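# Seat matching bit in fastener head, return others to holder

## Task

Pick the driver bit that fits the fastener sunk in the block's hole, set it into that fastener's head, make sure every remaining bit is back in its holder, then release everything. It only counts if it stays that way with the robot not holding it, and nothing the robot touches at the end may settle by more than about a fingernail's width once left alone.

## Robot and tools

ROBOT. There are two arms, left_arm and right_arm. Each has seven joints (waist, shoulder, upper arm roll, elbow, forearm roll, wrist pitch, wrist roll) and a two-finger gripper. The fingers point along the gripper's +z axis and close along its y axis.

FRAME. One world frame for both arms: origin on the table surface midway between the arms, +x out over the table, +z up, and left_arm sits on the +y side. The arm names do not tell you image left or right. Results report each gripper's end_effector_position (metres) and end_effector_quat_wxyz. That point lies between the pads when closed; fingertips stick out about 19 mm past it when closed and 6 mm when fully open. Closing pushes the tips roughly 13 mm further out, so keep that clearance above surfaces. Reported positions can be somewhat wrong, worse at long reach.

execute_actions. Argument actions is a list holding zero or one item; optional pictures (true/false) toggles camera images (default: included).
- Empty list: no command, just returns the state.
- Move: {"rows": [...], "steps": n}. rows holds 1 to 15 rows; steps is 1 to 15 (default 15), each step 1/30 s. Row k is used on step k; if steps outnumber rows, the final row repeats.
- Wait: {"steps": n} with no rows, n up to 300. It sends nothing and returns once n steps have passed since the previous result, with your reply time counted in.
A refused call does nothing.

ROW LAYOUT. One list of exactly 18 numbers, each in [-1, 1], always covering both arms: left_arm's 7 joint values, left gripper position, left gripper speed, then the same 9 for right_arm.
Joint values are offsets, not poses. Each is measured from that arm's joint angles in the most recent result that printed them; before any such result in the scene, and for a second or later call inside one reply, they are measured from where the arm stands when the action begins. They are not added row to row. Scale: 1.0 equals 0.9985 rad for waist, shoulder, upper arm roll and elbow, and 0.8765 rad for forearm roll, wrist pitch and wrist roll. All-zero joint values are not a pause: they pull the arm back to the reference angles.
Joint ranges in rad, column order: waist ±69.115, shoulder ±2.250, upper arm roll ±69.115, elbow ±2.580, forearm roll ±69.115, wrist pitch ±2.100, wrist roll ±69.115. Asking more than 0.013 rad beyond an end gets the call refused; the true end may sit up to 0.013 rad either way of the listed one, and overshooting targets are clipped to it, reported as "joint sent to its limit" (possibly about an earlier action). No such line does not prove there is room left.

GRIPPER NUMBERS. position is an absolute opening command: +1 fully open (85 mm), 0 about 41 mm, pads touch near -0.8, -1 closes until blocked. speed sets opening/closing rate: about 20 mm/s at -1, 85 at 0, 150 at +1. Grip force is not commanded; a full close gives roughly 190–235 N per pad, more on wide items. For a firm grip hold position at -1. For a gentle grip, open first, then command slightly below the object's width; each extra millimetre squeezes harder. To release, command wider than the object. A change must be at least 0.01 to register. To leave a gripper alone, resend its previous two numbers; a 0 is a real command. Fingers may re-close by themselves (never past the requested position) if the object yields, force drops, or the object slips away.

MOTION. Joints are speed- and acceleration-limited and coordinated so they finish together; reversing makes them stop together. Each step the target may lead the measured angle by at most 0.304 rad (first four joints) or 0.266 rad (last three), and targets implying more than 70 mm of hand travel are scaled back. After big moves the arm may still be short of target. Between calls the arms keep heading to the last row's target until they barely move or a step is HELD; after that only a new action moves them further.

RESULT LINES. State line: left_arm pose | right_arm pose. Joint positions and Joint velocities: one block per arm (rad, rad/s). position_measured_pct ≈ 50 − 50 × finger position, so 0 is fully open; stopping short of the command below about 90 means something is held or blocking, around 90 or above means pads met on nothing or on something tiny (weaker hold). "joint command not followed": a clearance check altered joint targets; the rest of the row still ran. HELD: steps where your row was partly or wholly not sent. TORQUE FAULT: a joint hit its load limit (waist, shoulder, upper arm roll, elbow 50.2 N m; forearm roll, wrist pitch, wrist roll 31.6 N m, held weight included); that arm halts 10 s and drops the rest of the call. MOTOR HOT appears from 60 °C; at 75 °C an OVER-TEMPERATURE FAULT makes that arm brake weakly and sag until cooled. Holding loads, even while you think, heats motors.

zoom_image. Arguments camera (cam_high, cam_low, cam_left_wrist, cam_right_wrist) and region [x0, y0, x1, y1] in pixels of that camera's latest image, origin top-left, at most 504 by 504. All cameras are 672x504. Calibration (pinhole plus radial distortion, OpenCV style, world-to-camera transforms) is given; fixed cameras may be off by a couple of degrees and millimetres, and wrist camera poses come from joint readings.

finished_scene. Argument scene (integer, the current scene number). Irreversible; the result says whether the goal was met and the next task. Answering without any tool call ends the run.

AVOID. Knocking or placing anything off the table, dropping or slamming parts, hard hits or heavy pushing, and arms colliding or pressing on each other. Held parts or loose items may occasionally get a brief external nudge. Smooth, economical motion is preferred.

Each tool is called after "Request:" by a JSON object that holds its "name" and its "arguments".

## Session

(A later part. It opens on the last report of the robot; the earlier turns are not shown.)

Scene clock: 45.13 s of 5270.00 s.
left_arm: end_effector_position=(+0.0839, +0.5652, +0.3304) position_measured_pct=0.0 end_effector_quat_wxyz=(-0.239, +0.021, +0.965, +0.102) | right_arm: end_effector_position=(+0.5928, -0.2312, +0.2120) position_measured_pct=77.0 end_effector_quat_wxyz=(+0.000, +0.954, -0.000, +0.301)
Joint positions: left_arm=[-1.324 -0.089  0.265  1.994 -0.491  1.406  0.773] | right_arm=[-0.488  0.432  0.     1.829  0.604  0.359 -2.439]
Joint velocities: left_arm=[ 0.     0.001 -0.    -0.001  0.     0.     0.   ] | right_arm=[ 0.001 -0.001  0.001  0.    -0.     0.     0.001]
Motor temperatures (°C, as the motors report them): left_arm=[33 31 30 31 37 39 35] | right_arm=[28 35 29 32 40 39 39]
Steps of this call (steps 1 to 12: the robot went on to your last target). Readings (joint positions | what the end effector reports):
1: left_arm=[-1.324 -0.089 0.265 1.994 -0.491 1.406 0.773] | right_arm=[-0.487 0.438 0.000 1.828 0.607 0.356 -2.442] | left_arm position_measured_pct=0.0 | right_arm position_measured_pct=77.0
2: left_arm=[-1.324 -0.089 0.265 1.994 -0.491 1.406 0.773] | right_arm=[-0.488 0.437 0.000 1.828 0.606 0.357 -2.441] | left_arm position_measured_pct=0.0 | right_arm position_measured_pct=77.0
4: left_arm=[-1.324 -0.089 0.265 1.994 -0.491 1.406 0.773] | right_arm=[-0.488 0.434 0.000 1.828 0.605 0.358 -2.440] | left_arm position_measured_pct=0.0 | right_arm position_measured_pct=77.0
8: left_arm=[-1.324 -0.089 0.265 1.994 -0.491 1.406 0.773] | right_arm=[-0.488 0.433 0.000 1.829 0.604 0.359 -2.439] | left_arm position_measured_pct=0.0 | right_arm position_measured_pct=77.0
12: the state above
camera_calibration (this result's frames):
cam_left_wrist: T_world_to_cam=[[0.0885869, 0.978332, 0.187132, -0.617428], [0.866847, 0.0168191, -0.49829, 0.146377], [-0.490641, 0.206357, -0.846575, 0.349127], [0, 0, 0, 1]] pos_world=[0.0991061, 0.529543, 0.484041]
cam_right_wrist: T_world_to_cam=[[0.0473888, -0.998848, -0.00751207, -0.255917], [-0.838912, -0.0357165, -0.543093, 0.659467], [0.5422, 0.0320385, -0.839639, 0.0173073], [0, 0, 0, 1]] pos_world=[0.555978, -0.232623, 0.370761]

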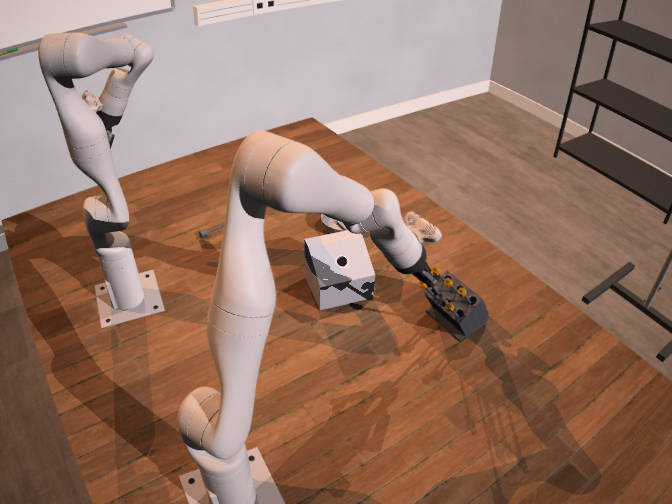

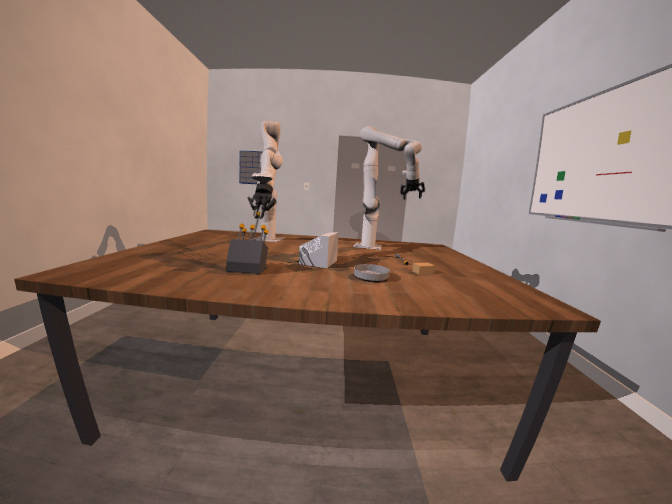

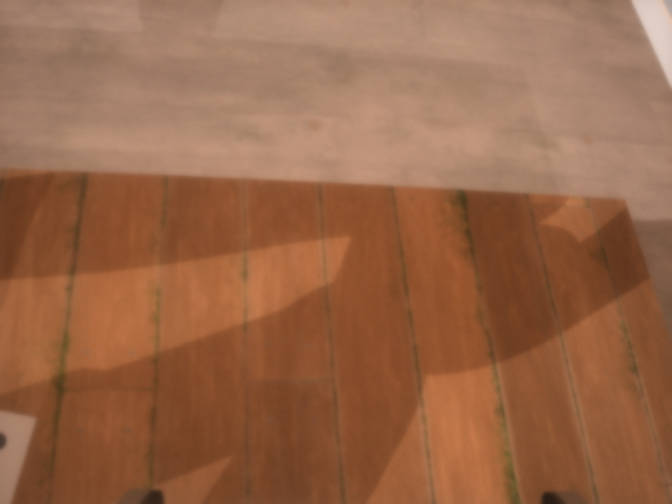

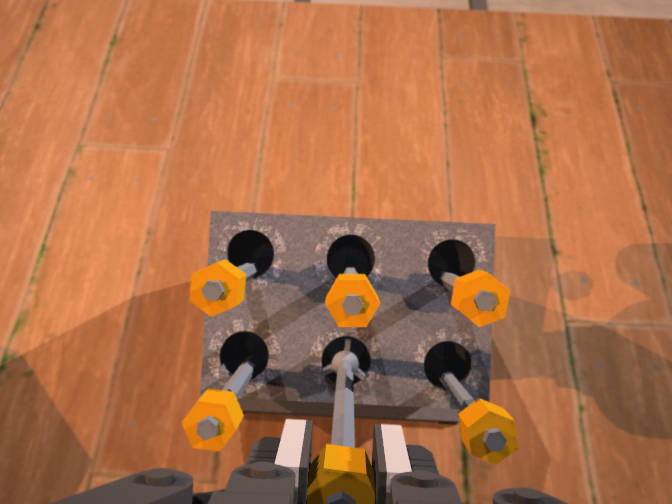

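Request:
{"name": "execute_actions", "arguments": {"actions": [{"rows":[[0,0,0,0,0,0,0,1,0,0.004,0.023,0,-0.004,0.031,-0.0195,-0.03,-0.7,0]],"steps":12}]}}

Request:
{"name": "zoom_image", "arguments": {"camera": "cam_right_wrist", "region": [300, 315, 400, 415]}}

Scene clock: 56.03 s of 5270.00 s.
left_arm: end_effector_position=(+0.0839, +0.5652, +0.3304) position_measured_pct=0.0 end_effector_quat_wxyz=(-0.239, +0.021, +0.965, +0.102) | right_arm: end_effector_position=(+0.5980, -0.2312, +0.2036) position_measured_pct=77.0 end_effector_quat_wxyz=(+0.000, +0.954, -0.001, +0.301)
Joint positions: left_arm=[-1.324 -0.089  0.265  1.994 -0.491  1.406  0.773] | right_arm=[-0.485  0.455  0.     1.825  0.631  0.342 -2.465]
Joint velocities: left_arm=[-0.     0.001 -0.     0.001 -0.    -0.     0.   ] | right_arm=[-0.001  0.004 -0.002 -0.001  0.004 -0.001 -0.002]
Motor temperatures (°C, as the motors report them): left_arm=[33 31 30 31 37 39 35] | right_arm=[28 35 29 32 40 39 39]
Steps of this call (steps 1 to 15: the robot went on to your last target; steps 16 to 90: nothing new was sent; then 7.50 s passed at rest; steps 91 to 102: all 12 steps of this action). Readings (joint positions | what the end effector reports):
91: left_arm=[-1.324 -0.089 0.265 1.994 -0.491 1.406 0.773] | right_arm=[-0.488 0.433 0.000 1.829 0.605 0.358 -2.440] | left_arm position_measured_pct=0.0 | right_arm position_measured_pct=77.0
92: left_arm=[-1.324 -0.089 0.265 1.994 -0.491 1.406 0.773] | right_arm=[-0.487 0.439 0.000 1.827 0.610 0.354 -2.445] | left_arm position_measured_pct=0.0 | right_arm position_measured_pct=77.0
94: left_arm=[-1.324 -0.089 0.265 1.994 -0.491 1.406 0.773] | right_arm=[-0.485 0.449 0.000 1.826 0.623 0.347 -2.457] | left_arm position_measured_pct=0.0 | right_arm position_measured_pct=77.0
98: left_arm=[-1.324 -0.089 0.265 1.994 -0.491 1.406 0.773] | right_arm=[-0.485 0.453 0.000 1.825 0.630 0.342 -2.464] | left_arm position_measured_pct=0.0 | right_arm position_measured_pct=77.0
102: the state above
camera_calibration (this result's frames):
cam_left_wrist: T_world_to_cam=[[0.0885873, 0.978332, 0.187132, -0.617429], [0.866847, 0.0168188, -0.49829, 0.146376], [-0.49064, 0.206357, -0.846575, 0.349127], [0, 0, 0, 1]] pos_world=[0.0991064, 0.529544, 0.484041]
cam_right_wrist: T_world_to_cam=[[0.0470216, -0.998866, -0.00740368, -0.256028], [-0.838635, -0.03545, -0.543538, 0.65917], [0.54266, 0.031767, -0.839352, 0.00705069], [0, 0, 0, 1]] pos_world=[0.561016, -0.232594, 0.362307]

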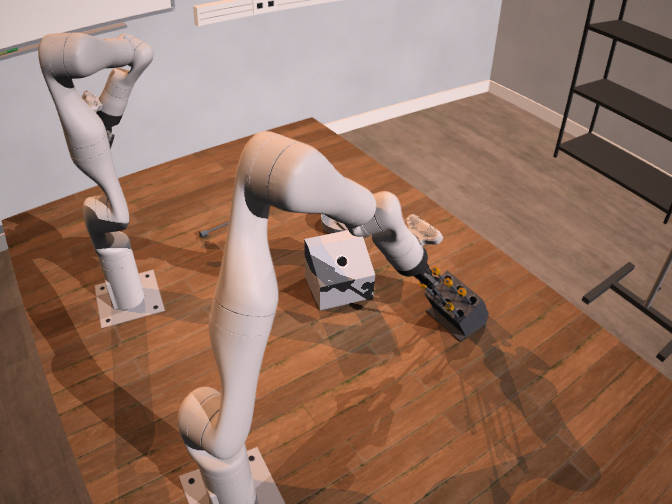

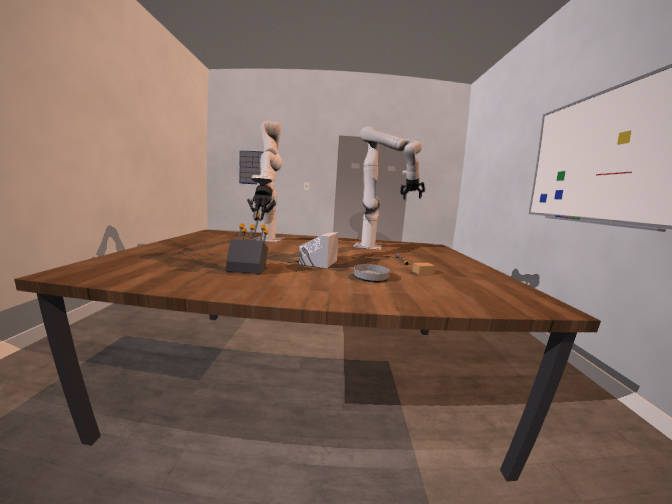

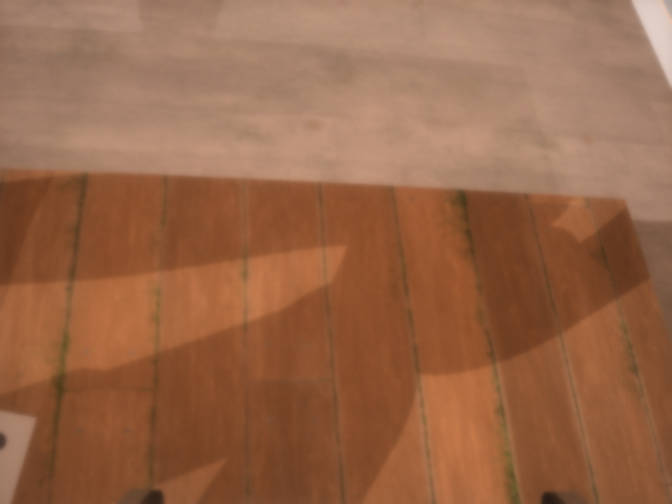

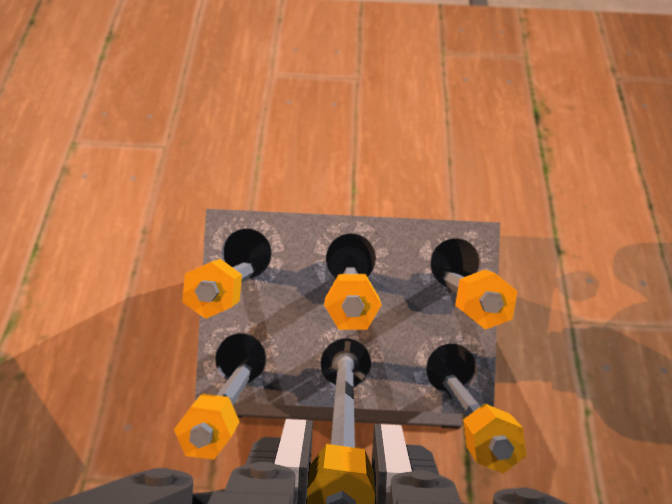

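Region (300, 315, 400, 415) of cam_right_wrist's 672x504 image, scaled by 5.040.

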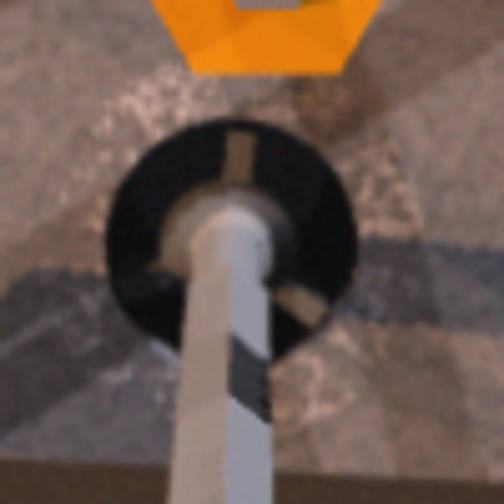

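Request:
{"name": "execute_actions", "arguments": {"actions": [{"rows":[[0,0,0,0,0,0,0,1,0,0.012,0.069,0,-0.0156,0.1,-0.055,-0.095,-0.7,0],[0,0,0,0,0,0,0,1,0,0.012,0.069,0,-0.0156,0.1,-0.055,-0.095,-0.7,0],[0,0,0,0,0,0,0,1,0,0.012,0.069,0,-0.0156,0.1,-0.055,-0.095,-0.7,0],[0,0,0,0,0,0,0,1,0,0.012,0.069,0,-0.0156,0.1,-0.055,-0.095,-0.7,0],[0,0,0,0,0,0,0,1,0,0.012,0.069,0,-0.0156,0.1,-0.055,-0.095,-0.7,0],[0,0,0,0,0,0,0,1,0,0.012,0.069,0,-0.0156,0.1,-0.055,-0.095,-0.7,0],[0,0,0,0,0,0,0,1,0,0.026,0.158,0,-0.046,0.256,-0.11,-0.245,-0.7,0]],"steps":15}], "pictures": false}}

Request:
{"name": "execute_actions", "arguments": {"actions": [{"steps":8}], "pictures": false}}

Request:
{"name": "execute_actions", "arguments": {"actions": [{"rows":[[0,0,0,0,0,0,0,1,0,0,0,0,0,0,0,0,-0.1,0],[0,0,0,0,0,0,0,1,0,0,0,0,0,0,0,0,-0.1,0],[0,0,0,0,0,0,0,1,0,0,0,0,0,0,0,0,-0.1,0],[0,0,0,0,0,0,0,1,0,0,0,0,0,0,0,0,-0.1,0],[0,0,0,0,0,0,0,1,0,0,0,0,0,0,0,0,-0.1,0],[0,0,0,0,0,0,0,1,0,0,0,0,0,0,0,0,-0.1,0],[0,0,0,0,0,0,0,1,0,0,0,0,0,0,0,0,-0.1,0],[0,0,0,0,0,0,0,1,0,-0.014,-0.089,0,0.0304,-0.156,0.055,0.15,-0.1,0]],"steps":15}], "pictures": false}}

Request:
{"name": "execute_actions", "arguments": {"actions": [{"steps":10}], "pictures": false}}

Request:
{"name": "execute_actions", "arguments": {"actions": [{"rows":[[0,0,0,0,0,0,0,1,0,-0.0943,0.0222,0,-0.0472,0.0422,0.0743,-0.122,-0.1,0]],"steps":15}], "pictures": false}}

Scene clock: 65.13 s of 5270.00 s.
left_arm: end_effector_position=(+0.0839, +0.5652, +0.3304) position_measured_pct=0.0 end_effector_quat_wxyz=(-0.239, +0.021, +0.965, +0.102) | right_arm: end_effector_position=(+0.6316, -0.2309, +0.1472) position_measured_pct=77.0 end_effector_quat_wxyz=(+0.000, +0.953, -0.000, +0.302)
Joint positions: left_arm=[-1.324 -0.089  0.265  1.994 -0.491  1.406  0.773] | right_arm=[-0.46   0.607  0.     1.781  0.852  0.247 -2.676]
Joint velocities: left_arm=[-0.    -0.001 -0.    -0.     0.     0.     0.   ] | right_arm=[ 0.008  0.045 -0.003 -0.018  0.069 -0.027 -0.069]
Motor temperatures (°C, as the motors report them): left_arm=[33 31 30 31 37 39 35] | right_arm=[28 35 29 32 40 39 39]
Steps of this call (steps 1 to 15: the robot went on to your last target; steps 16 to 90: nothing new was sent; then 5.60 s passed at rest; steps 91 to 105: all 15 steps of this action). Readings (joint positions | what the end effector reports):
91: left_arm=[-1.324 -0.089 0.265 1.994 -0.491 1.406 0.773] | right_arm=[-0.484 0.456 0.000 1.825 0.632 0.341 -2.466] | left_arm position_measured_pct=0.0 | right_arm position_measured_pct=77.0
92: left_arm=[-1.324 -0.089 0.265 1.994 -0.491 1.406 0.773] | right_arm=[-0.483 0.463 0.000 1.823 0.639 0.337 -2.472] | left_arm position_measured_pct=0.0 | right_arm position_measured_pct=77.0
94: left_arm=[-1.324 -0.089 0.265 1.994 -0.491 1.406 0.773] | right_arm=[-0.478 0.490 -0.000 1.817 0.671 0.319 -2.503] | left_arm position_measured_pct=0.0 | right_arm position_measured_pct=77.0
98: left_arm=[-1.324 -0.089 0.265 1.994 -0.491 1.406 0.773] | right_arm=[-0.472 0.530 0.000 1.807 0.727 0.290 -2.557] | left_arm position_measured_pct=0.0 | right_arm position_measured_pct=77.0
105: the state above

Scene clock: 65.40 s of 5270.00 s.
left_arm: end_effector_position=(+0.0839, +0.5652, +0.3304) position_measured_pct=0.0 end_effector_quat_wxyz=(-0.239, +0.021, +0.965, +0.102) | right_arm: end_effector_position=(+0.6323, -0.2310, +0.1449) position_measured_pct=77.0 end_effector_quat_wxyz=(+0.000, +0.953, -0.000, +0.302)
Joint positions: left_arm=[-1.324 -0.089  0.265  1.994 -0.491  1.406  0.773] | right_arm=[-0.459  0.612  0.     1.779  0.856  0.245 -2.68 ]
Joint velocities: left_arm=[-0.001 -0.     0.     0.001  0.     0.    -0.   ] | right_arm=[ 0.     0.005 -0.001 -0.002 -0.     0.    -0.   ]
Motor temperatures (°C, as the motors report them): left_arm=[33 31 30 31 37 39 35] | right_arm=[28 35 29 32 40 39 39]
Steps of this call (steps 1 to 8: the robot went on to your last target). Readings (joint positions | what the end effector reports):
1: left_arm=[-1.324 -0.089 0.265 1.994 -0.491 1.406 0.773] | right_arm=[-0.459 0.608 0.000 1.780 0.854 0.246 -2.678] | left_arm position_measured_pct=0.0 | right_arm position_measured_pct=77.0
2: left_arm=[-1.324 -0.089 0.265 1.994 -0.491 1.406 0.773] | right_arm=[-0.459 0.609 0.000 1.780 0.854 0.246 -2.679] | left_arm position_measured_pct=0.0 | right_arm position_measured_pct=77.0
4: left_arm=[-1.324 -0.089 0.265 1.994 -0.491 1.406 0.773] | right_arm=[-0.459 0.611 0.000 1.780 0.855 0.245 -2.679] | left_arm position_measured_pct=0.0 | right_arm position_measured_pct=77.0
8: the state above

Scene clock: 65.90 s of 5270.00 s.
left_arm: end_effector_position=(+0.0839, +0.5652, +0.3304) position_measured_pct=0.0 end_effector_quat_wxyz=(-0.239, +0.021, +0.965, +0.102) | right_arm: end_effector_position=(+0.6148, -0.2309, +0.1753) position_measured_pct=55.2 end_effector_quat_wxyz=(-0.000, +0.953, -0.000, +0.302)
Joint positions: left_arm=[-1.324 -0.089  0.265  1.994 -0.491  1.406  0.773] | right_arm=[-0.471  0.53   0.     1.806  0.727  0.29  -2.557]
Joint velocities: left_arm=[-0.     0.001  0.     0.001 -0.     0.    -0.   ] | right_arm=[-0.015 -0.1   -0.002  0.047 -0.228  0.08   0.219]
Motor temperatures (°C, as the motors report them): left_arm=[33 31 30 31 37 39 35] | right_arm=[28 35 29 32 40 39 39]
Steps of this call (steps 1 to 15: all 15 steps of this action). Readings (joint positions | what the end effector reports):
1: left_arm=[-1.324 -0.089 0.265 1.994 -0.491 1.406 0.773] | right_arm=[-0.459 0.612 0.000 1.779 0.856 0.245 -2.680] | left_arm position_measured_pct=0.0 | right_arm position_measured_pct=77.0
2: left_arm=[-1.324 -0.089 0.265 1.994 -0.491 1.406 0.773] | right_arm=[-0.459 0.612 0.000 1.779 0.856 0.245 -2.680] | left_arm position_measured_pct=0.0 | right_arm position_measured_pct=76.6
4: left_arm=[-1.324 -0.089 0.265 1.994 -0.491 1.406 0.773] | right_arm=[-0.459 0.612 0.000 1.779 0.856 0.245 -2.680] | left_arm position_measured_pct=0.0 | right_arm position_measured_pct=72.2
8: left_arm=[-1.324 -0.089 0.265 1.994 -0.491 1.406 0.773] | right_arm=[-0.459 0.610 0.000 1.779 0.854 0.246 -2.679] | left_arm position_measured_pct=0.0 | right_arm position_measured_pct=60.7
15: the state above

Scene clock: 66.23 s of 5270.00 s.
left_arm: end_effector_position=(+0.0839, +0.5652, +0.3304) position_measured_pct=0.0 end_effector_quat_wxyz=(-0.239, +0.021, +0.965, +0.102) | right_arm: end_effector_position=(+0.6130, -0.2310, +0.1776) position_measured_pct=54.8 end_effector_quat_wxyz=(-0.000, +0.954, -0.000, +0.301)
Joint positions: left_arm=[-1.324 -0.089  0.265  1.994 -0.491  1.406  0.773] | right_arm=[-0.473  0.523  0.     1.809  0.719  0.293 -2.548]
Joint velocities: left_arm=[-0.001  0.    -0.    -0.001 -0.    -0.     0.   ] | right_arm=[-0.001 -0.002  0.001  0.     0.     0.     0.   ]
Motor temperatures (°C, as the motors report them): left_arm=[33 31 30 31 37 39 35] | right_arm=[28 35 29 32 40 39 39]
Steps of this call (steps 1 to 10: the robot went on to your last target). Readings (joint positions | what the end effector reports):
1: left_arm=[-1.324 -0.089 0.265 1.994 -0.491 1.406 0.773] | right_arm=[-0.472 0.528 0.000 1.808 0.723 0.292 -2.552] | left_arm position_measured_pct=0.0 | right_arm position_measured_pct=54.8
2: left_arm=[-1.324 -0.089 0.265 1.994 -0.491 1.406 0.773] | right_arm=[-0.472 0.527 0.000 1.808 0.721 0.293 -2.550] | left_arm position_measured_pct=0.0 | right_arm position_measured_pct=54.8
4: left_arm=[-1.324 -0.089 0.265 1.994 -0.491 1.406 0.773] | right_arm=[-0.472 0.525 0.000 1.809 0.719 0.293 -2.549] | left_arm position_measured_pct=0.0 | right_arm position_measured_pct=54.8
8: left_arm=[-1.324 -0.089 0.265 1.994 -0.491 1.406 0.773] | right_arm=[-0.473 0.524 0.000 1.809 0.719 0.293 -2.548] | left_arm position_measured_pct=0.0 | right_arm position_measured_pct=54.8
10: the state above

Scene clock: 66.73 s of 5270.00 s.
left_arm: end_effector_position=(+0.0839, +0.5652, +0.3304) position_measured_pct=0.0 end_effector_quat_wxyz=(-0.239, +0.021, +0.965, +0.102) | right_arm: end_effector_position=(+0.6120, -0.1871, +0.1788) position_measured_pct=54.8 end_effector_quat_wxyz=(+0.000, +0.954, -0.001, +0.301)
Joint positions: left_arm=[-1.324 -0.089  0.265  1.994 -0.491  1.406  0.773] | right_arm=[-0.566  0.545  0.     1.762  0.756  0.358 -2.655]
Joint velocities: left_arm=[-0. -0. -0.  0. -0. -0.  0.] | right_arm=[-0.01   0.004 -0.001 -0.001  0.001  0.001 -0.002]
Motor temperatures (°C, as the motors report them): left_arm=[33 31 30 31 37 39 35] | right_arm=[28 35 29 32 40 39 39]
Steps of this call (steps 1 to 15: all 15 steps of this action). Readings (joint positions | what the end effector reports):
1: left_arm=[-1.324 -0.089 0.265 1.994 -0.491 1.406 0.773] | right_arm=[-0.474 0.524 0.001 1.809 0.720 0.294 -2.550] | left_arm position_measured_pct=0.0 | right_arm position_measured_pct=54.8
2: left_arm=[-1.324 -0.089 0.265 1.994 -0.491 1.406 0.773] | right_arm=[-0.481 0.526 0.002 1.806 0.722 0.298 -2.556] | left_arm position_measured_pct=0.0 | right_arm position_measured_pct=54.8
4: left_arm=[-1.324 -0.089 0.265 1.994 -0.491 1.406 0.773] | right_arm=[-0.511 0.533 0.004 1.792 0.734 0.317 -2.586] | left_arm position_measured_pct=0.0 | right_arm position_measured_pct=54.8
8: left_arm=[-1.324 -0.089 0.265 1.994 -0.491 1.406 0.773] | right_arm=[-0.558 0.544 -0.002 1.766 0.753 0.353 -2.647] | left_arm position_measured_pct=0.0 | right_arm position_measured_pct=54.8
15: the state above

Request:
{"name": "execute_actions", "arguments": {"actions": [{"rows":[[0,0,0,0,0,0,0,1,0,0.0164,0.0918,0,-0.0313,0.126,-0.0565,-0.119,-0.1,0]],"steps":15}], "pictures": false}}

Request:
{"name": "execute_actions", "arguments": {"actions": [{"rows":[[0,0,0,0,0,0,0,1,0,0,0.001,0,0,0,0,0,-0.7,0]],"steps":13}], "pictures": false}}

Request:
{"name": "execute_actions", "arguments": {"actions": [{"rows":[[0,0,0,0,0,0,0,1,0,-0.0178,-0.0905,0,0.0315,-0.1262,0.0572,0.1188,-0.7,0],[0,0,0,0,0,0,0,1,0,-0.0178,-0.0905,0,0.0315,-0.1262,0.0572,0.1188,-0.7,0],[0,0,0,0,0,0,0,1,0,-0.0178,-0.0905,0,0.0315,-0.1262,0.0572,0.1188,-0.7,0],[0,0,0,0,0,0,0,1,0,-0.0178,-0.0905,0,0.0315,-0.1262,0.0572,0.1188,-0.7,0],[0,0,0,0,0,0,0,1,0,-0.0178,-0.0905,0,0.0315,-0.1262,0.0572,0.1188,-0.7,0],[0,0,0,0,0,0,0,1,0,-0.0178,-0.0905,0,0.0315,-0.1262,0.0572,0.1188,-0.7,0],[0,0,0,0,0,0,0,1,0,-0.0178,-0.0905,0,0.0315,-0.1262,0.0572,0.1188,-0.7,0],[0,0,0,0,0,0,0,1,0,-0.0343,-0.166,0,0.0473,-0.2192,0.118,0.2058,-0.7,0]],"steps":15}], "pictures": false}}

Request:
{"name": "execute_actions", "arguments": {"actions": [{"steps":10}]}}

Request:
{"name": "zoom_image", "arguments": {"camera": "cam_right_wrist", "region": [300, 315, 400, 415]}}

Scene clock: 72.20 s of 5270.00 s.
left_arm: end_effector_position=(+0.0839, +0.5652, +0.3304) position_measured_pct=0.0 end_effector_quat_wxyz=(-0.239, +0.021, +0.965, +0.102) | right_arm: end_effector_position=(+0.6316, -0.1862, +0.1439) position_measured_pct=54.8 end_effector_quat_wxyz=(+0.000, +0.954, -0.000, +0.301)
Joint positions: left_arm=[-1.324 -0.089  0.265  1.994 -0.491  1.406  0.773] | right_arm=[-0.549  0.636  0.     1.731  0.866  0.309 -2.759]
Joint velocities: left_arm=[ 0.     0.     0.    -0.001  0.     0.     0.   ] | right_arm=[ 0.003  0.011 -0.001 -0.001  0.002 -0.001 -0.001]
Motor temperatures (°C, as the motors report them): left_arm=[33 31 30 31 37 39 35] | right_arm=[28 35 29 32 40 39 39]
Steps of this call (steps 1 to 15: the robot went on to your last target; steps 16 to 90: nothing new was sent; then 1.97 s passed at rest; steps 91 to 105: all 15 steps of this action). Readings (joint positions | what the end effector reports):
91: left_arm=[-1.324 -0.089 0.265 1.994 -0.491 1.406 0.773] | right_arm=[-0.566 0.547 0.000 1.762 0.757 0.358 -2.656] | left_arm position_measured_pct=0.0 | right_arm position_measured_pct=54.8
92: left_arm=[-1.324 -0.089 0.265 1.994 -0.491 1.406 0.773] | right_arm=[-0.565 0.553 -0.000 1.760 0.763 0.355 -2.662] | left_arm position_measured_pct=0.0 | right_arm position_measured_pct=54.8
94: left_arm=[-1.324 -0.089 0.265 1.994 -0.491 1.406 0.773] | right_arm=[-0.559 0.582 -0.000 1.750 0.794 0.341 -2.692] | left_arm position_measured_pct=0.0 | right_arm position_measured_pct=54.8
98: left_arm=[-1.324 -0.089 0.265 1.994 -0.491 1.406 0.773] | right_arm=[-0.551 0.629 0.001 1.734 0.859 0.313 -2.752] | left_arm position_measured_pct=0.0 | right_arm position_measured_pct=54.8
105: the state above

Scene clock: 72.63 s of 5270.00 s.
left_arm: end_effector_position=(+0.0839, +0.5652, +0.3304) position_measured_pct=0.0 end_effector_quat_wxyz=(-0.239, +0.021, +0.965, +0.102) | right_arm: end_effector_position=(+0.6315, -0.1864, +0.1437) position_measured_pct=77.0 end_effector_quat_wxyz=(+0.000, +0.954, -0.000, +0.301)
Joint positions: left_arm=[-1.324 -0.089  0.265  1.994 -0.491  1.406  0.773] | right_arm=[-0.549  0.636  0.     1.731  0.866  0.309 -2.759]
Joint velocities: left_arm=[ 0.     0.001  0.    -0.002 -0.     0.     0.   ] | right_arm=[-0.002 -0.001  0.     0.001  0.     0.     0.002]
Motor temperatures (°C, as the motors report them): left_arm=[33 31 30 31 37 39 35] | right_arm=[28 35 29 32 40 39 39]
Steps of this call (steps 1 to 13: all 13 steps of this action). Readings (joint positions | what the end effector reports):
1: left_arm=[-1.324 -0.089 0.265 1.994 -0.491 1.406 0.773] | right_arm=[-0.549 0.636 0.000 1.731 0.866 0.309 -2.759] | left_arm position_measured_pct=0.0 | right_arm position_measured_pct=54.8
2: left_arm=[-1.324 -0.089 0.265 1.994 -0.491 1.406 0.773] | right_arm=[-0.549 0.636 0.000 1.731 0.866 0.309 -2.759] | left_arm position_measured_pct=0.0 | right_arm position_measured_pct=55.6
4: left_arm=[-1.324 -0.089 0.265 1.994 -0.491 1.406 0.773] | right_arm=[-0.549 0.637 0.000 1.731 0.866 0.309 -2.759] | left_arm position_measured_pct=0.0 | right_arm position_measured_pct=59.5
8: left_arm=[-1.324 -0.089 0.265 1.994 -0.491 1.406 0.773] | right_arm=[-0.549 0.637 0.000 1.731 0.866 0.309 -2.759] | left_arm position_measured_pct=0.0 | right_arm position_measured_pct=71.0
13: the state above

Scene clock: 73.13 s of 5270.00 s.
left_arm: end_effector_position=(+0.0839, +0.5652, +0.3304) position_measured_pct=0.0 end_effector_quat_wxyz=(-0.239, +0.021, +0.965, +0.102) | right_arm: end_effector_position=(+0.5958, -0.1866, +0.2052) position_measured_pct=77.0 end_effector_quat_wxyz=(+0.001, +0.954, -0.001, +0.300)
Joint positions: left_arm=[-1.324 -0.089  0.265  1.994 -0.491  1.406  0.773] | right_arm=[-0.582  0.477 -0.     1.777  0.678  0.41  -2.583]
Joint velocities: left_arm=[ 0.     0.001 -0.    -0.001  0.    -0.    -0.   ] | right_arm=[-0.011 -0.058  0.002  0.016 -0.077  0.052  0.073]
Motor temperatures (°C, as the motors report them): left_arm=[33 31 30 31 37 39 35] | right_arm=[28 35 29 32 40 39 39]
Steps of this call (steps 1 to 15: all 15 steps of this action). Readings (joint positions | what the end effector reports):
1: left_arm=[-1.324 -0.089 0.265 1.994 -0.491 1.406 0.773] | right_arm=[-0.550 0.635 0.000 1.732 0.865 0.310 -2.758] | left_arm position_measured_pct=0.0 | right_arm position_measured_pct=77.0
2: left_arm=[-1.324 -0.089 0.265 1.994 -0.491 1.406 0.773] | right_arm=[-0.551 0.629 0.000 1.734 0.859 0.313 -2.753] | left_arm position_measured_pct=0.0 | right_arm position_measured_pct=77.0
4: left_arm=[-1.324 -0.089 0.265 1.994 -0.491 1.406 0.773] | right_arm=[-0.557 0.600 0.001 1.744 0.827 0.327 -2.723] | left_arm position_measured_pct=0.0 | right_arm position_measured_pct=77.0
8: left_arm=[-1.324 -0.089 0.265 1.994 -0.491 1.406 0.773] | right_arm=[-0.566 0.552 -0.000 1.760 0.762 0.356 -2.661] | left_arm position_measured_pct=0.0 | right_arm position_measured_pct=77.0
15: the state above

Scene clock: 73.47 s of 5270.00 s.
left_arm: end_effector_position=(+0.0839, +0.5652, +0.3304) position_measured_pct=0.0 end_effector_quat_wxyz=(-0.239, +0.021, +0.965, +0.102) | right_arm: end_effector_position=(+0.5947, -0.1865, +0.2078) position_measured_pct=77.0 end_effector_quat_wxyz=(+0.001, +0.954, -0.001, +0.301)
Joint positions: left_arm=[-1.324 -0.089  0.265  1.994 -0.491  1.406  0.773] | right_arm=[-0.584  0.471  0.     1.779  0.674  0.413 -2.579]
Joint velocities: left_arm=[-0.     0.     0.     0.002  0.    -0.     0.   ] | right_arm=[ 0.    -0.003 -0.001  0.    -0.001  0.001  0.   ]
Motor temperatures (°C, as the motors report them): left_arm=[33 31 30 31 37 39 35] | right_arm=[28 35 29 32 40 39 39]
Steps of this call (steps 1 to 10: the robot went on to your last target). Readings (joint positions | what the end effector reports):
1: left_arm=[-1.324 -0.089 0.265 1.994 -0.491 1.406 0.773] | right_arm=[-0.582 0.475 0.000 1.778 0.676 0.411 -2.581] | left_arm position_measured_pct=0.0 | right_arm position_measured_pct=77.0
2: left_arm=[-1.324 -0.089 0.265 1.994 -0.491 1.406 0.773] | right_arm=[-0.583 0.474 0.000 1.778 0.675 0.412 -2.580] | left_arm position_measured_pct=0.0 | right_arm position_measured_pct=77.0
4: left_arm=[-1.324 -0.089 0.265 1.994 -0.491 1.406 0.773] | right_arm=[-0.583 0.472 0.000 1.778 0.674 0.412 -2.579] | left_arm position_measured_pct=0.0 | right_arm position_measured_pct=77.0
8: left_arm=[-1.324 -0.089 0.265 1.994 -0.491 1.406 0.773] | right_arm=[-0.583 0.471 0.000 1.779 0.674 0.413 -2.579] | left_arm position_measured_pct=0.0 | right_arm position_measured_pct=77.0
10: the state above
camera_calibration (this result's frames):
cam_left_wrist: T_world_to_cam=[[0.088591, 0.978331, 0.187134, -0.617432], [0.866849, 0.0168161, -0.498288, 0.146375], [-0.490637, 0.206361, -0.846576, 0.349125], [0, 0, 0, 1]] pos_world=[0.0991082, 0.529546, 0.48404]
cam_right_wrist: T_world_to_cam=[[0.0468647, -0.998878, -0.00685431, -0.211252], [-0.83893, -0.0356338, -0.543072, 0.660379], [0.542218, 0.0312012, -0.839658, 0.0111261], [0, 0, 0, 1]] pos_world=[0.557879, -0.187831, 0.366527]

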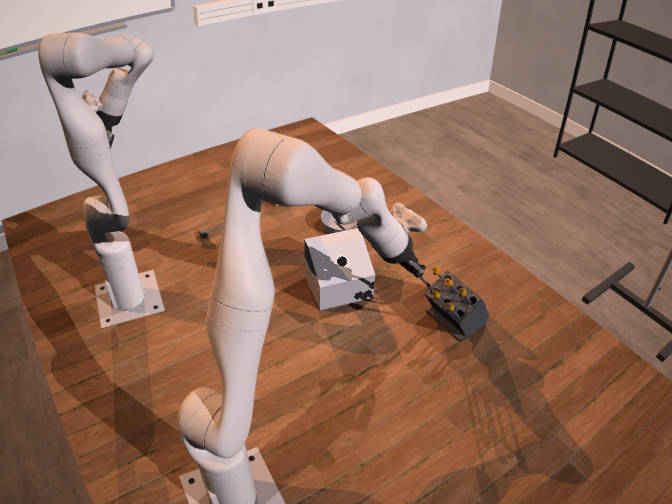

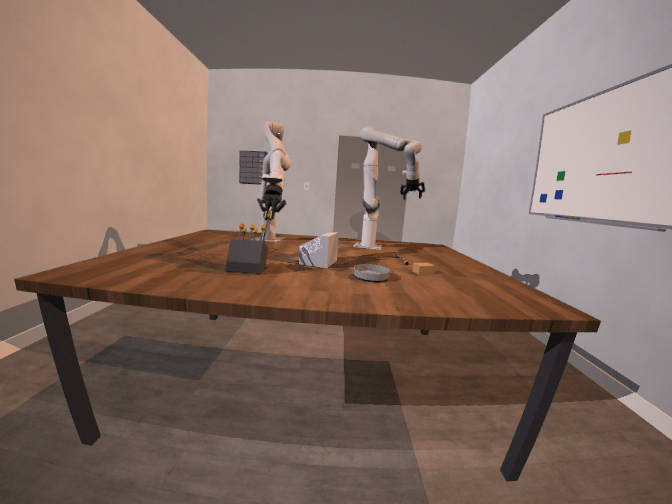

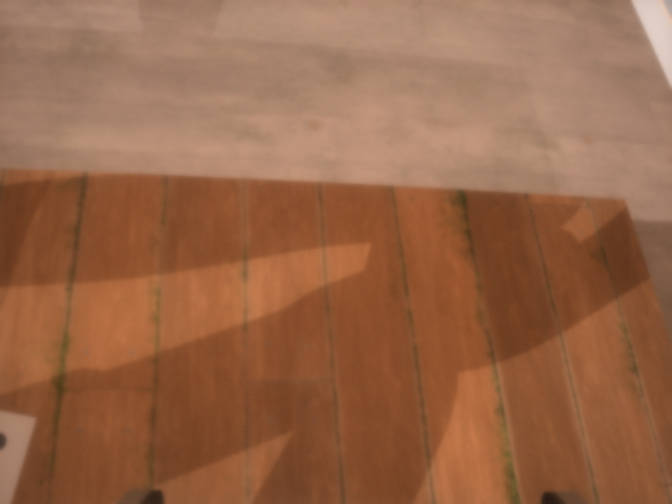

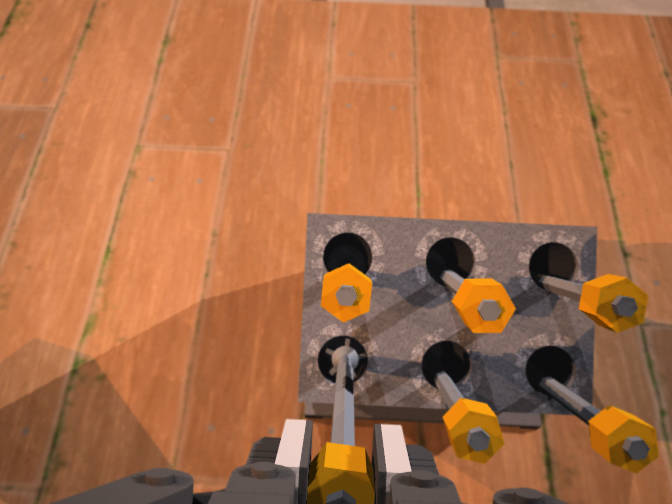

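Region (300, 315, 400, 415) of cam_right_wrist's 672x504 image, scaled by 5.040.

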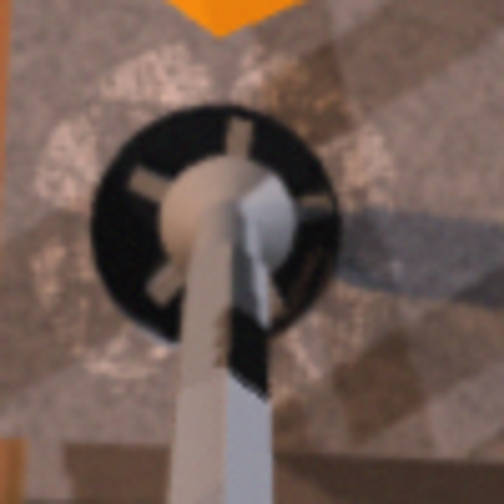

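Request:
{"name": "execute_actions", "arguments": {"actions": [{"rows":[[0,0,0,0,0,0,0,1,0,-0.0133,-0.0569,0,0.0063,-0.0637,0.0529,0.059,-0.7,0],[0,0,0,0,0,0,0,1,0,-0.0133,-0.0569,0,0.0063,-0.0637,0.0529,0.059,-0.7,0],[0,0,0,0,0,0,0,1,0,-0.0133,-0.0569,0,0.0063,-0.0637,0.0529,0.059,-0.7,0],[0,0,0,0,0,0,0,1,0,-0.0133,-0.0569,0,0.0063,-0.0637,0.0529,0.059,-0.7,0],[0,0,0,0,0,0,0,1,0,-0.0513,-0.202,0,-0.003,-0.22,0.22,0.127,-0.7,0]],"steps":15}], "pictures": false}}

Request:
{"name": "execute_actions", "arguments": {"actions": [{"rows":[[0,0,0,0,0,0,0,1,0,0,-0.02,0,-0.236,-0.8,0.34,0,-0.7,0]],"steps":15}], "pictures": false}}

Scene clock: 81.77 s of 5270.00 s.
left_arm: end_effector_position=(+0.0839, +0.5652, +0.3304) position_measured_pct=0.0 end_effector_quat_wxyz=(-0.239, +0.021, +0.965, +0.102) | right_arm: end_effector_position=(+0.5458, -0.1844, +0.2879) position_measured_pct=77.0 end_effector_quat_wxyz=(-0.014, +0.955, -0.032, +0.295)
Joint positions: left_arm=[-1.324 -0.089  0.265  1.994 -0.491  1.406  0.773] | right_arm=[-0.633  0.275 -0.     1.775  0.483  0.603 -2.469]
Joint velocities: left_arm=[-0.    -0.003 -0.    -0.001  0.    -0.     0.   ] | right_arm=[-0.014 -0.042  0.004  0.006 -0.035  0.046  0.018]
Motor temperatures (°C, as the motors report them): left_arm=[33 31 30 31 37 39 35] | right_arm=[28 35 29 32 40 39 39]
Steps of this call (steps 1 to 15: the robot went on to your last target; steps 16 to 90: nothing new was sent; then 4.80 s passed at rest; steps 91 to 105: all 15 steps of this action). Readings (joint positions | what the end effector reports):
91: left_arm=[-1.324 -0.089 0.265 1.994 -0.491 1.406 0.773] | right_arm=[-0.584 0.469 0.000 1.779 0.673 0.413 -2.578] | left_arm position_measured_pct=0.0 | right_arm position_measured_pct=77.0
92: left_arm=[-1.324 -0.089 0.265 1.994 -0.491 1.406 0.773] | right_arm=[-0.586 0.463 0.001 1.780 0.668 0.418 -2.574] | left_arm position_measured_pct=0.0 | right_arm position_measured_pct=77.0
94: left_arm=[-1.324 -0.089 0.265 1.994 -0.491 1.406 0.773] | right_arm=[-0.592 0.438 0.000 1.783 0.645 0.437 -2.552] | left_arm position_measured_pct=0.0 | right_arm position_measured_pct=77.0
98: left_arm=[-1.324 -0.089 0.265 1.994 -0.491 1.406 0.773] | right_arm=[-0.610 0.364 0.001 1.782 0.575 0.503 -2.511] | left_arm position_measured_pct=0.0 | right_arm position_measured_pct=77.0
105: the state above

Scene clock: 82.27 s of 5270.00 s.
left_arm: end_effector_position=(+0.0839, +0.5652, +0.3304) position_measured_pct=0.0 end_effector_quat_wxyz=(-0.239, +0.021, +0.965, +0.102) | right_arm: end_effector_position=(+0.5082, -0.1184, +0.3378) position_measured_pct=77.0 end_effector_quat_wxyz=(-0.135, +0.956, -0.188, +0.178)
Joint positions: left_arm=[-1.324 -0.089  0.265  1.994 -0.491  1.406  0.773] | right_arm=[-0.633  0.255  0.     1.553  0.024  0.884 -2.469]
Joint velocities: left_arm=[-0.     0.001  0.    -0.001 -0.     0.    -0.   ] | right_arm=[ 0.    -0.004 -0.002 -0.123 -1.216  0.166 -0.001]
Motor temperatures (°C, as the motors report them): left_arm=[33 31 30 31 37 39 35] | right_arm=[28 35 29 32 40 39 39]
Steps of this call (steps 1 to 15: all 15 steps of this action). Readings (joint positions | what the end effector reports):
1: left_arm=[-1.324 -0.089 0.265 1.994 -0.491 1.406 0.773] | right_arm=[-0.633 0.274 0.000 1.774 0.481 0.605 -2.468] | left_arm position_measured_pct=0.0 | right_arm position_measured_pct=77.0
2: left_arm=[-1.324 -0.089 0.265 1.994 -0.491 1.406 0.773] | right_arm=[-0.633 0.272 0.000 1.769 0.475 0.612 -2.468] | left_arm position_measured_pct=0.0 | right_arm position_measured_pct=77.0
4: left_arm=[-1.324 -0.089 0.265 1.994 -0.491 1.406 0.773] | right_arm=[-0.633 0.269 0.000 1.742 0.444 0.644 -2.468] | left_arm position_measured_pct=0.0 | right_arm position_measured_pct=77.0
8: left_arm=[-1.324 -0.089 0.265 1.994 -0.491 1.406 0.773] | right_arm=[-0.633 0.261 0.001 1.638 0.309 0.770 -2.468] | left_arm position_measured_pct=0.0 | right_arm position_measured_pct=77.0
15: the state above

Request:
{"name": "execute_actions", "arguments": {"actions": [{"rows":[[0,0,0,0,0,0,0,1,0,0.1835,0.1,0,-0.0126,-0.7074,0.0147,0,-0.7,0],[0,0,0,0,0,0,0,1,0,0.1835,0.1,0,-0.0126,-0.7074,0.0147,0,-0.7,0],[0,0,0,0,0,0,0,1,0,0.1835,0.1,0,-0.0126,-0.7074,0.0147,0,-0.7,0],[0,0,0,0,0,0,0,1,0,0.1835,0.1,0,-0.0126,-0.7074,0.0147,0,-0.7,0],[0,0,0,0,0,0,0,1,0,0.1835,0.1,0,-0.0126,-0.7074,0.0147,0,-0.7,0],[0,0,0,0,0,0,0,1,0,0.1835,0.1,0,-0.0126,-0.7074,0.0147,0,-0.7,0],[0,0,0,0,0,0,0,1,0,0.1835,0.1,0,-0.0126,-0.7074,0.0147,0,-0.7,0],[0,0,0,0,0,0,0,1,0,0.1835,0.1,0,-0.0126,-0.7074,0.0147,0,-0.7,0],[0,0,0,0,0,0,0,1,0,0.1835,0.1,0,-0.0126,-0.7074,0.0147,0,-0.7,0],[0,0,0,0,0,0,0,1,0,0.1835,0.1,0,-0.0126,-0.7074,0.0147,0,-0.7,0],[0,0,0,0,0,0,0,1,0,0.1835,0.214,0,-0.0126,-0.7074,0.0147,0,-0.7,0]],"steps":15}], "pictures": false}}

Request:
{"name": "execute_actions", "arguments": {"actions": [{"steps":20}]}}

Request:
{"name": "zoom_image", "arguments": {"camera": "cam_right_wrist", "region": [295, 300, 395, 400]}}

Scene clock: 89.00 s of 5270.00 s.
left_arm: end_effector_position=(+0.0839, +0.5652, +0.3304) position_measured_pct=0.0 end_effector_quat_wxyz=(-0.239, +0.021, +0.965, +0.102) | right_arm: end_effector_position=(+0.5154, -0.0694, +0.2909) position_measured_pct=77.0 end_effector_quat_wxyz=(-0.285, +0.865, -0.411, -0.031)
Joint positions: left_arm=[-1.324 -0.089  0.265  1.994 -0.491  1.406  0.773] | right_arm=[-0.455  0.418  0.     1.539 -0.592  0.896 -2.469]
Joint velocities: left_arm=[ 0.     0.001 -0.     0.     0.    -0.    -0.   ] | right_arm=[ 0.047  0.575 -0.01   0.037 -0.076  0.004  0.001]
Motor temperatures (°C, as the motors report them): left_arm=[33 31 30 31 37 39 35] | right_arm=[28 35 29 32 40 39 39]
Steps of this call (steps 1 to 30: the robot went on to your last target; steps 31 to 130: nothing new was sent; then 1.90 s passed at rest; steps 131 to 145: all 15 steps of this action). Readings (joint positions | what the end effector reports):
131: left_arm=[-1.324 -0.089 0.265 1.994 -0.491 1.406 0.773] | right_arm=[-0.631 0.256 -0.000 1.539 -0.220 0.901 -2.469] | left_arm position_measured_pct=0.0 | right_arm position_measured_pct=77.0
132: left_arm=[-1.324 -0.089 0.265 1.994 -0.491 1.406 0.773] | right_arm=[-0.624 0.259 -0.002 1.539 -0.227 0.901 -2.469] | left_arm position_measured_pct=0.0 | right_arm position_measured_pct=77.0
134: left_arm=[-1.324 -0.089 0.265 1.994 -0.491 1.406 0.773] | right_arm=[-0.593 0.275 -0.003 1.539 -0.266 0.900 -2.469] | left_arm position_measured_pct=0.0 | right_arm position_measured_pct=77.0
138: left_arm=[-1.324 -0.089 0.265 1.994 -0.491 1.406 0.773] | right_arm=[-0.512 0.321 0.001 1.540 -0.416 0.898 -2.469] | left_arm position_measured_pct=0.0 | right_arm position_measured_pct=77.0
145: the state above

Scene clock: 89.67 s of 5270.00 s.
left_arm: end_effector_position=(+0.0839, +0.5652, +0.3304) position_measured_pct=0.0 end_effector_quat_wxyz=(-0.239, +0.021, +0.965, +0.102) | right_arm: end_effector_position=(+0.5158, -0.0716, +0.2618) position_measured_pct=77.0 end_effector_quat_wxyz=(-0.269, +0.865, -0.421, -0.049)
Joint positions: left_arm=[-1.324 -0.089  0.265  1.994 -0.491  1.406  0.773] | right_arm=[-0.449  0.469  0.     1.54  -0.596  0.896 -2.469]
Joint velocities: left_arm=[ 0.     0.002  0.    -0.001  0.     0.     0.   ] | right_arm=[ 0.     0.001  0.001 -0.    -0.001 -0.    -0.   ]
Motor temperatures (°C, as the motors report them): left_arm=[33 31 30 31 37 39 35] | right_arm=[28 35 29 32 40 39 39]
Steps of this call (steps 1 to 20: the robot went on to your last target). Readings (joint positions | what the end effector reports):
1: left_arm=[-1.324 -0.089 0.265 1.994 -0.491 1.406 0.773] | right_arm=[-0.454 0.435 0.000 1.540 -0.594 0.896 -2.469] | left_arm position_measured_pct=0.0 | right_arm position_measured_pct=77.0
2: left_arm=[-1.324 -0.089 0.265 1.994 -0.491 1.406 0.773] | right_arm=[-0.453 0.448 0.000 1.541 -0.594 0.896 -2.469] | left_arm position_measured_pct=0.0 | right_arm position_measured_pct=77.0
4: left_arm=[-1.324 -0.089 0.265 1.994 -0.491 1.406 0.773] | right_arm=[-0.451 0.462 0.000 1.542 -0.595 0.896 -2.469] | left_arm position_measured_pct=0.0 | right_arm position_measured_pct=77.0
8: left_arm=[-1.324 -0.089 0.265 1.994 -0.491 1.406 0.773] | right_arm=[-0.450 0.467 0.000 1.541 -0.596 0.896 -2.469] | left_arm position_measured_pct=0.0 | right_arm position_measured_pct=77.0
20: the state above
camera_calibration (this result's frames):
cam_left_wrist: T_world_to_cam=[[0.0885927, 0.978331, 0.187135, -0.617434], [0.866849, 0.0168148, -0.498287, 0.146374], [-0.490636, 0.206363, -0.846576, 0.349125], [0, 0, 0, 1]] pos_world=[0.099109, 0.529547, 0.48404]
cam_right_wrist: T_world_to_cam=[[-0.727, -0.507172, -0.462869, 0.461296], [-0.671935, 0.66424, 0.32755, 0.363625], [0.141332, 0.549147, -0.823689, 0.335405], [0, 0, 0, 1]] pos_world=[0.532291, -0.191765, 0.370684]

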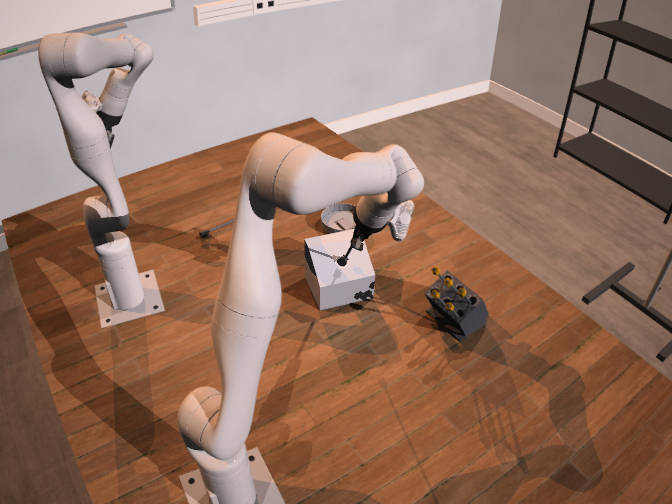

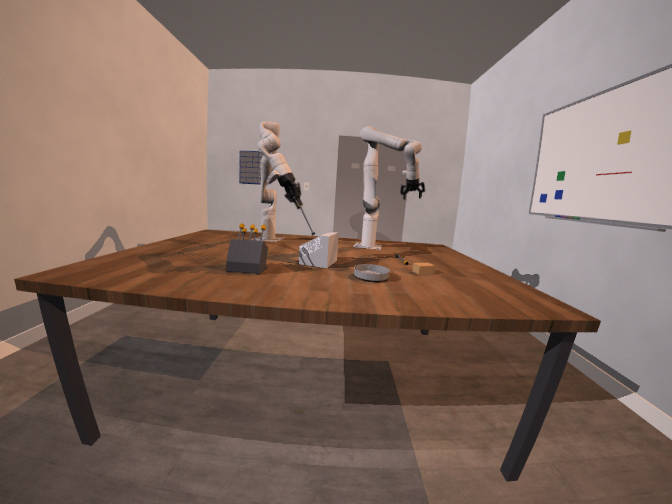

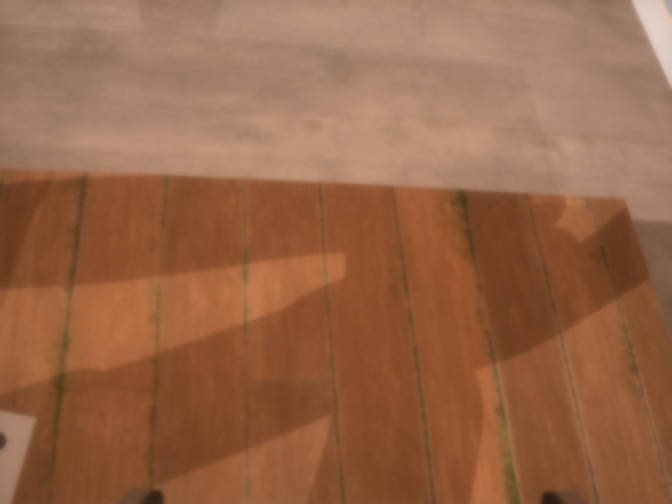

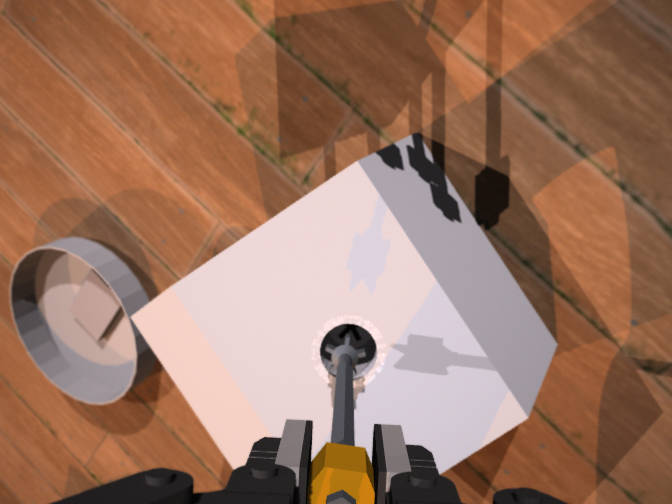

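Region (295, 300, 395, 400) of cam_right_wrist's 672x504 image, scaled by 5.040.

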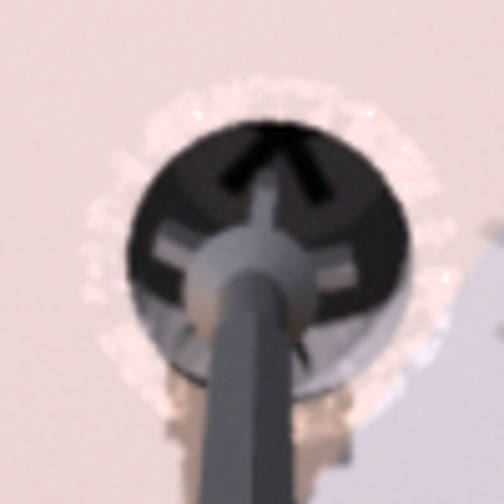

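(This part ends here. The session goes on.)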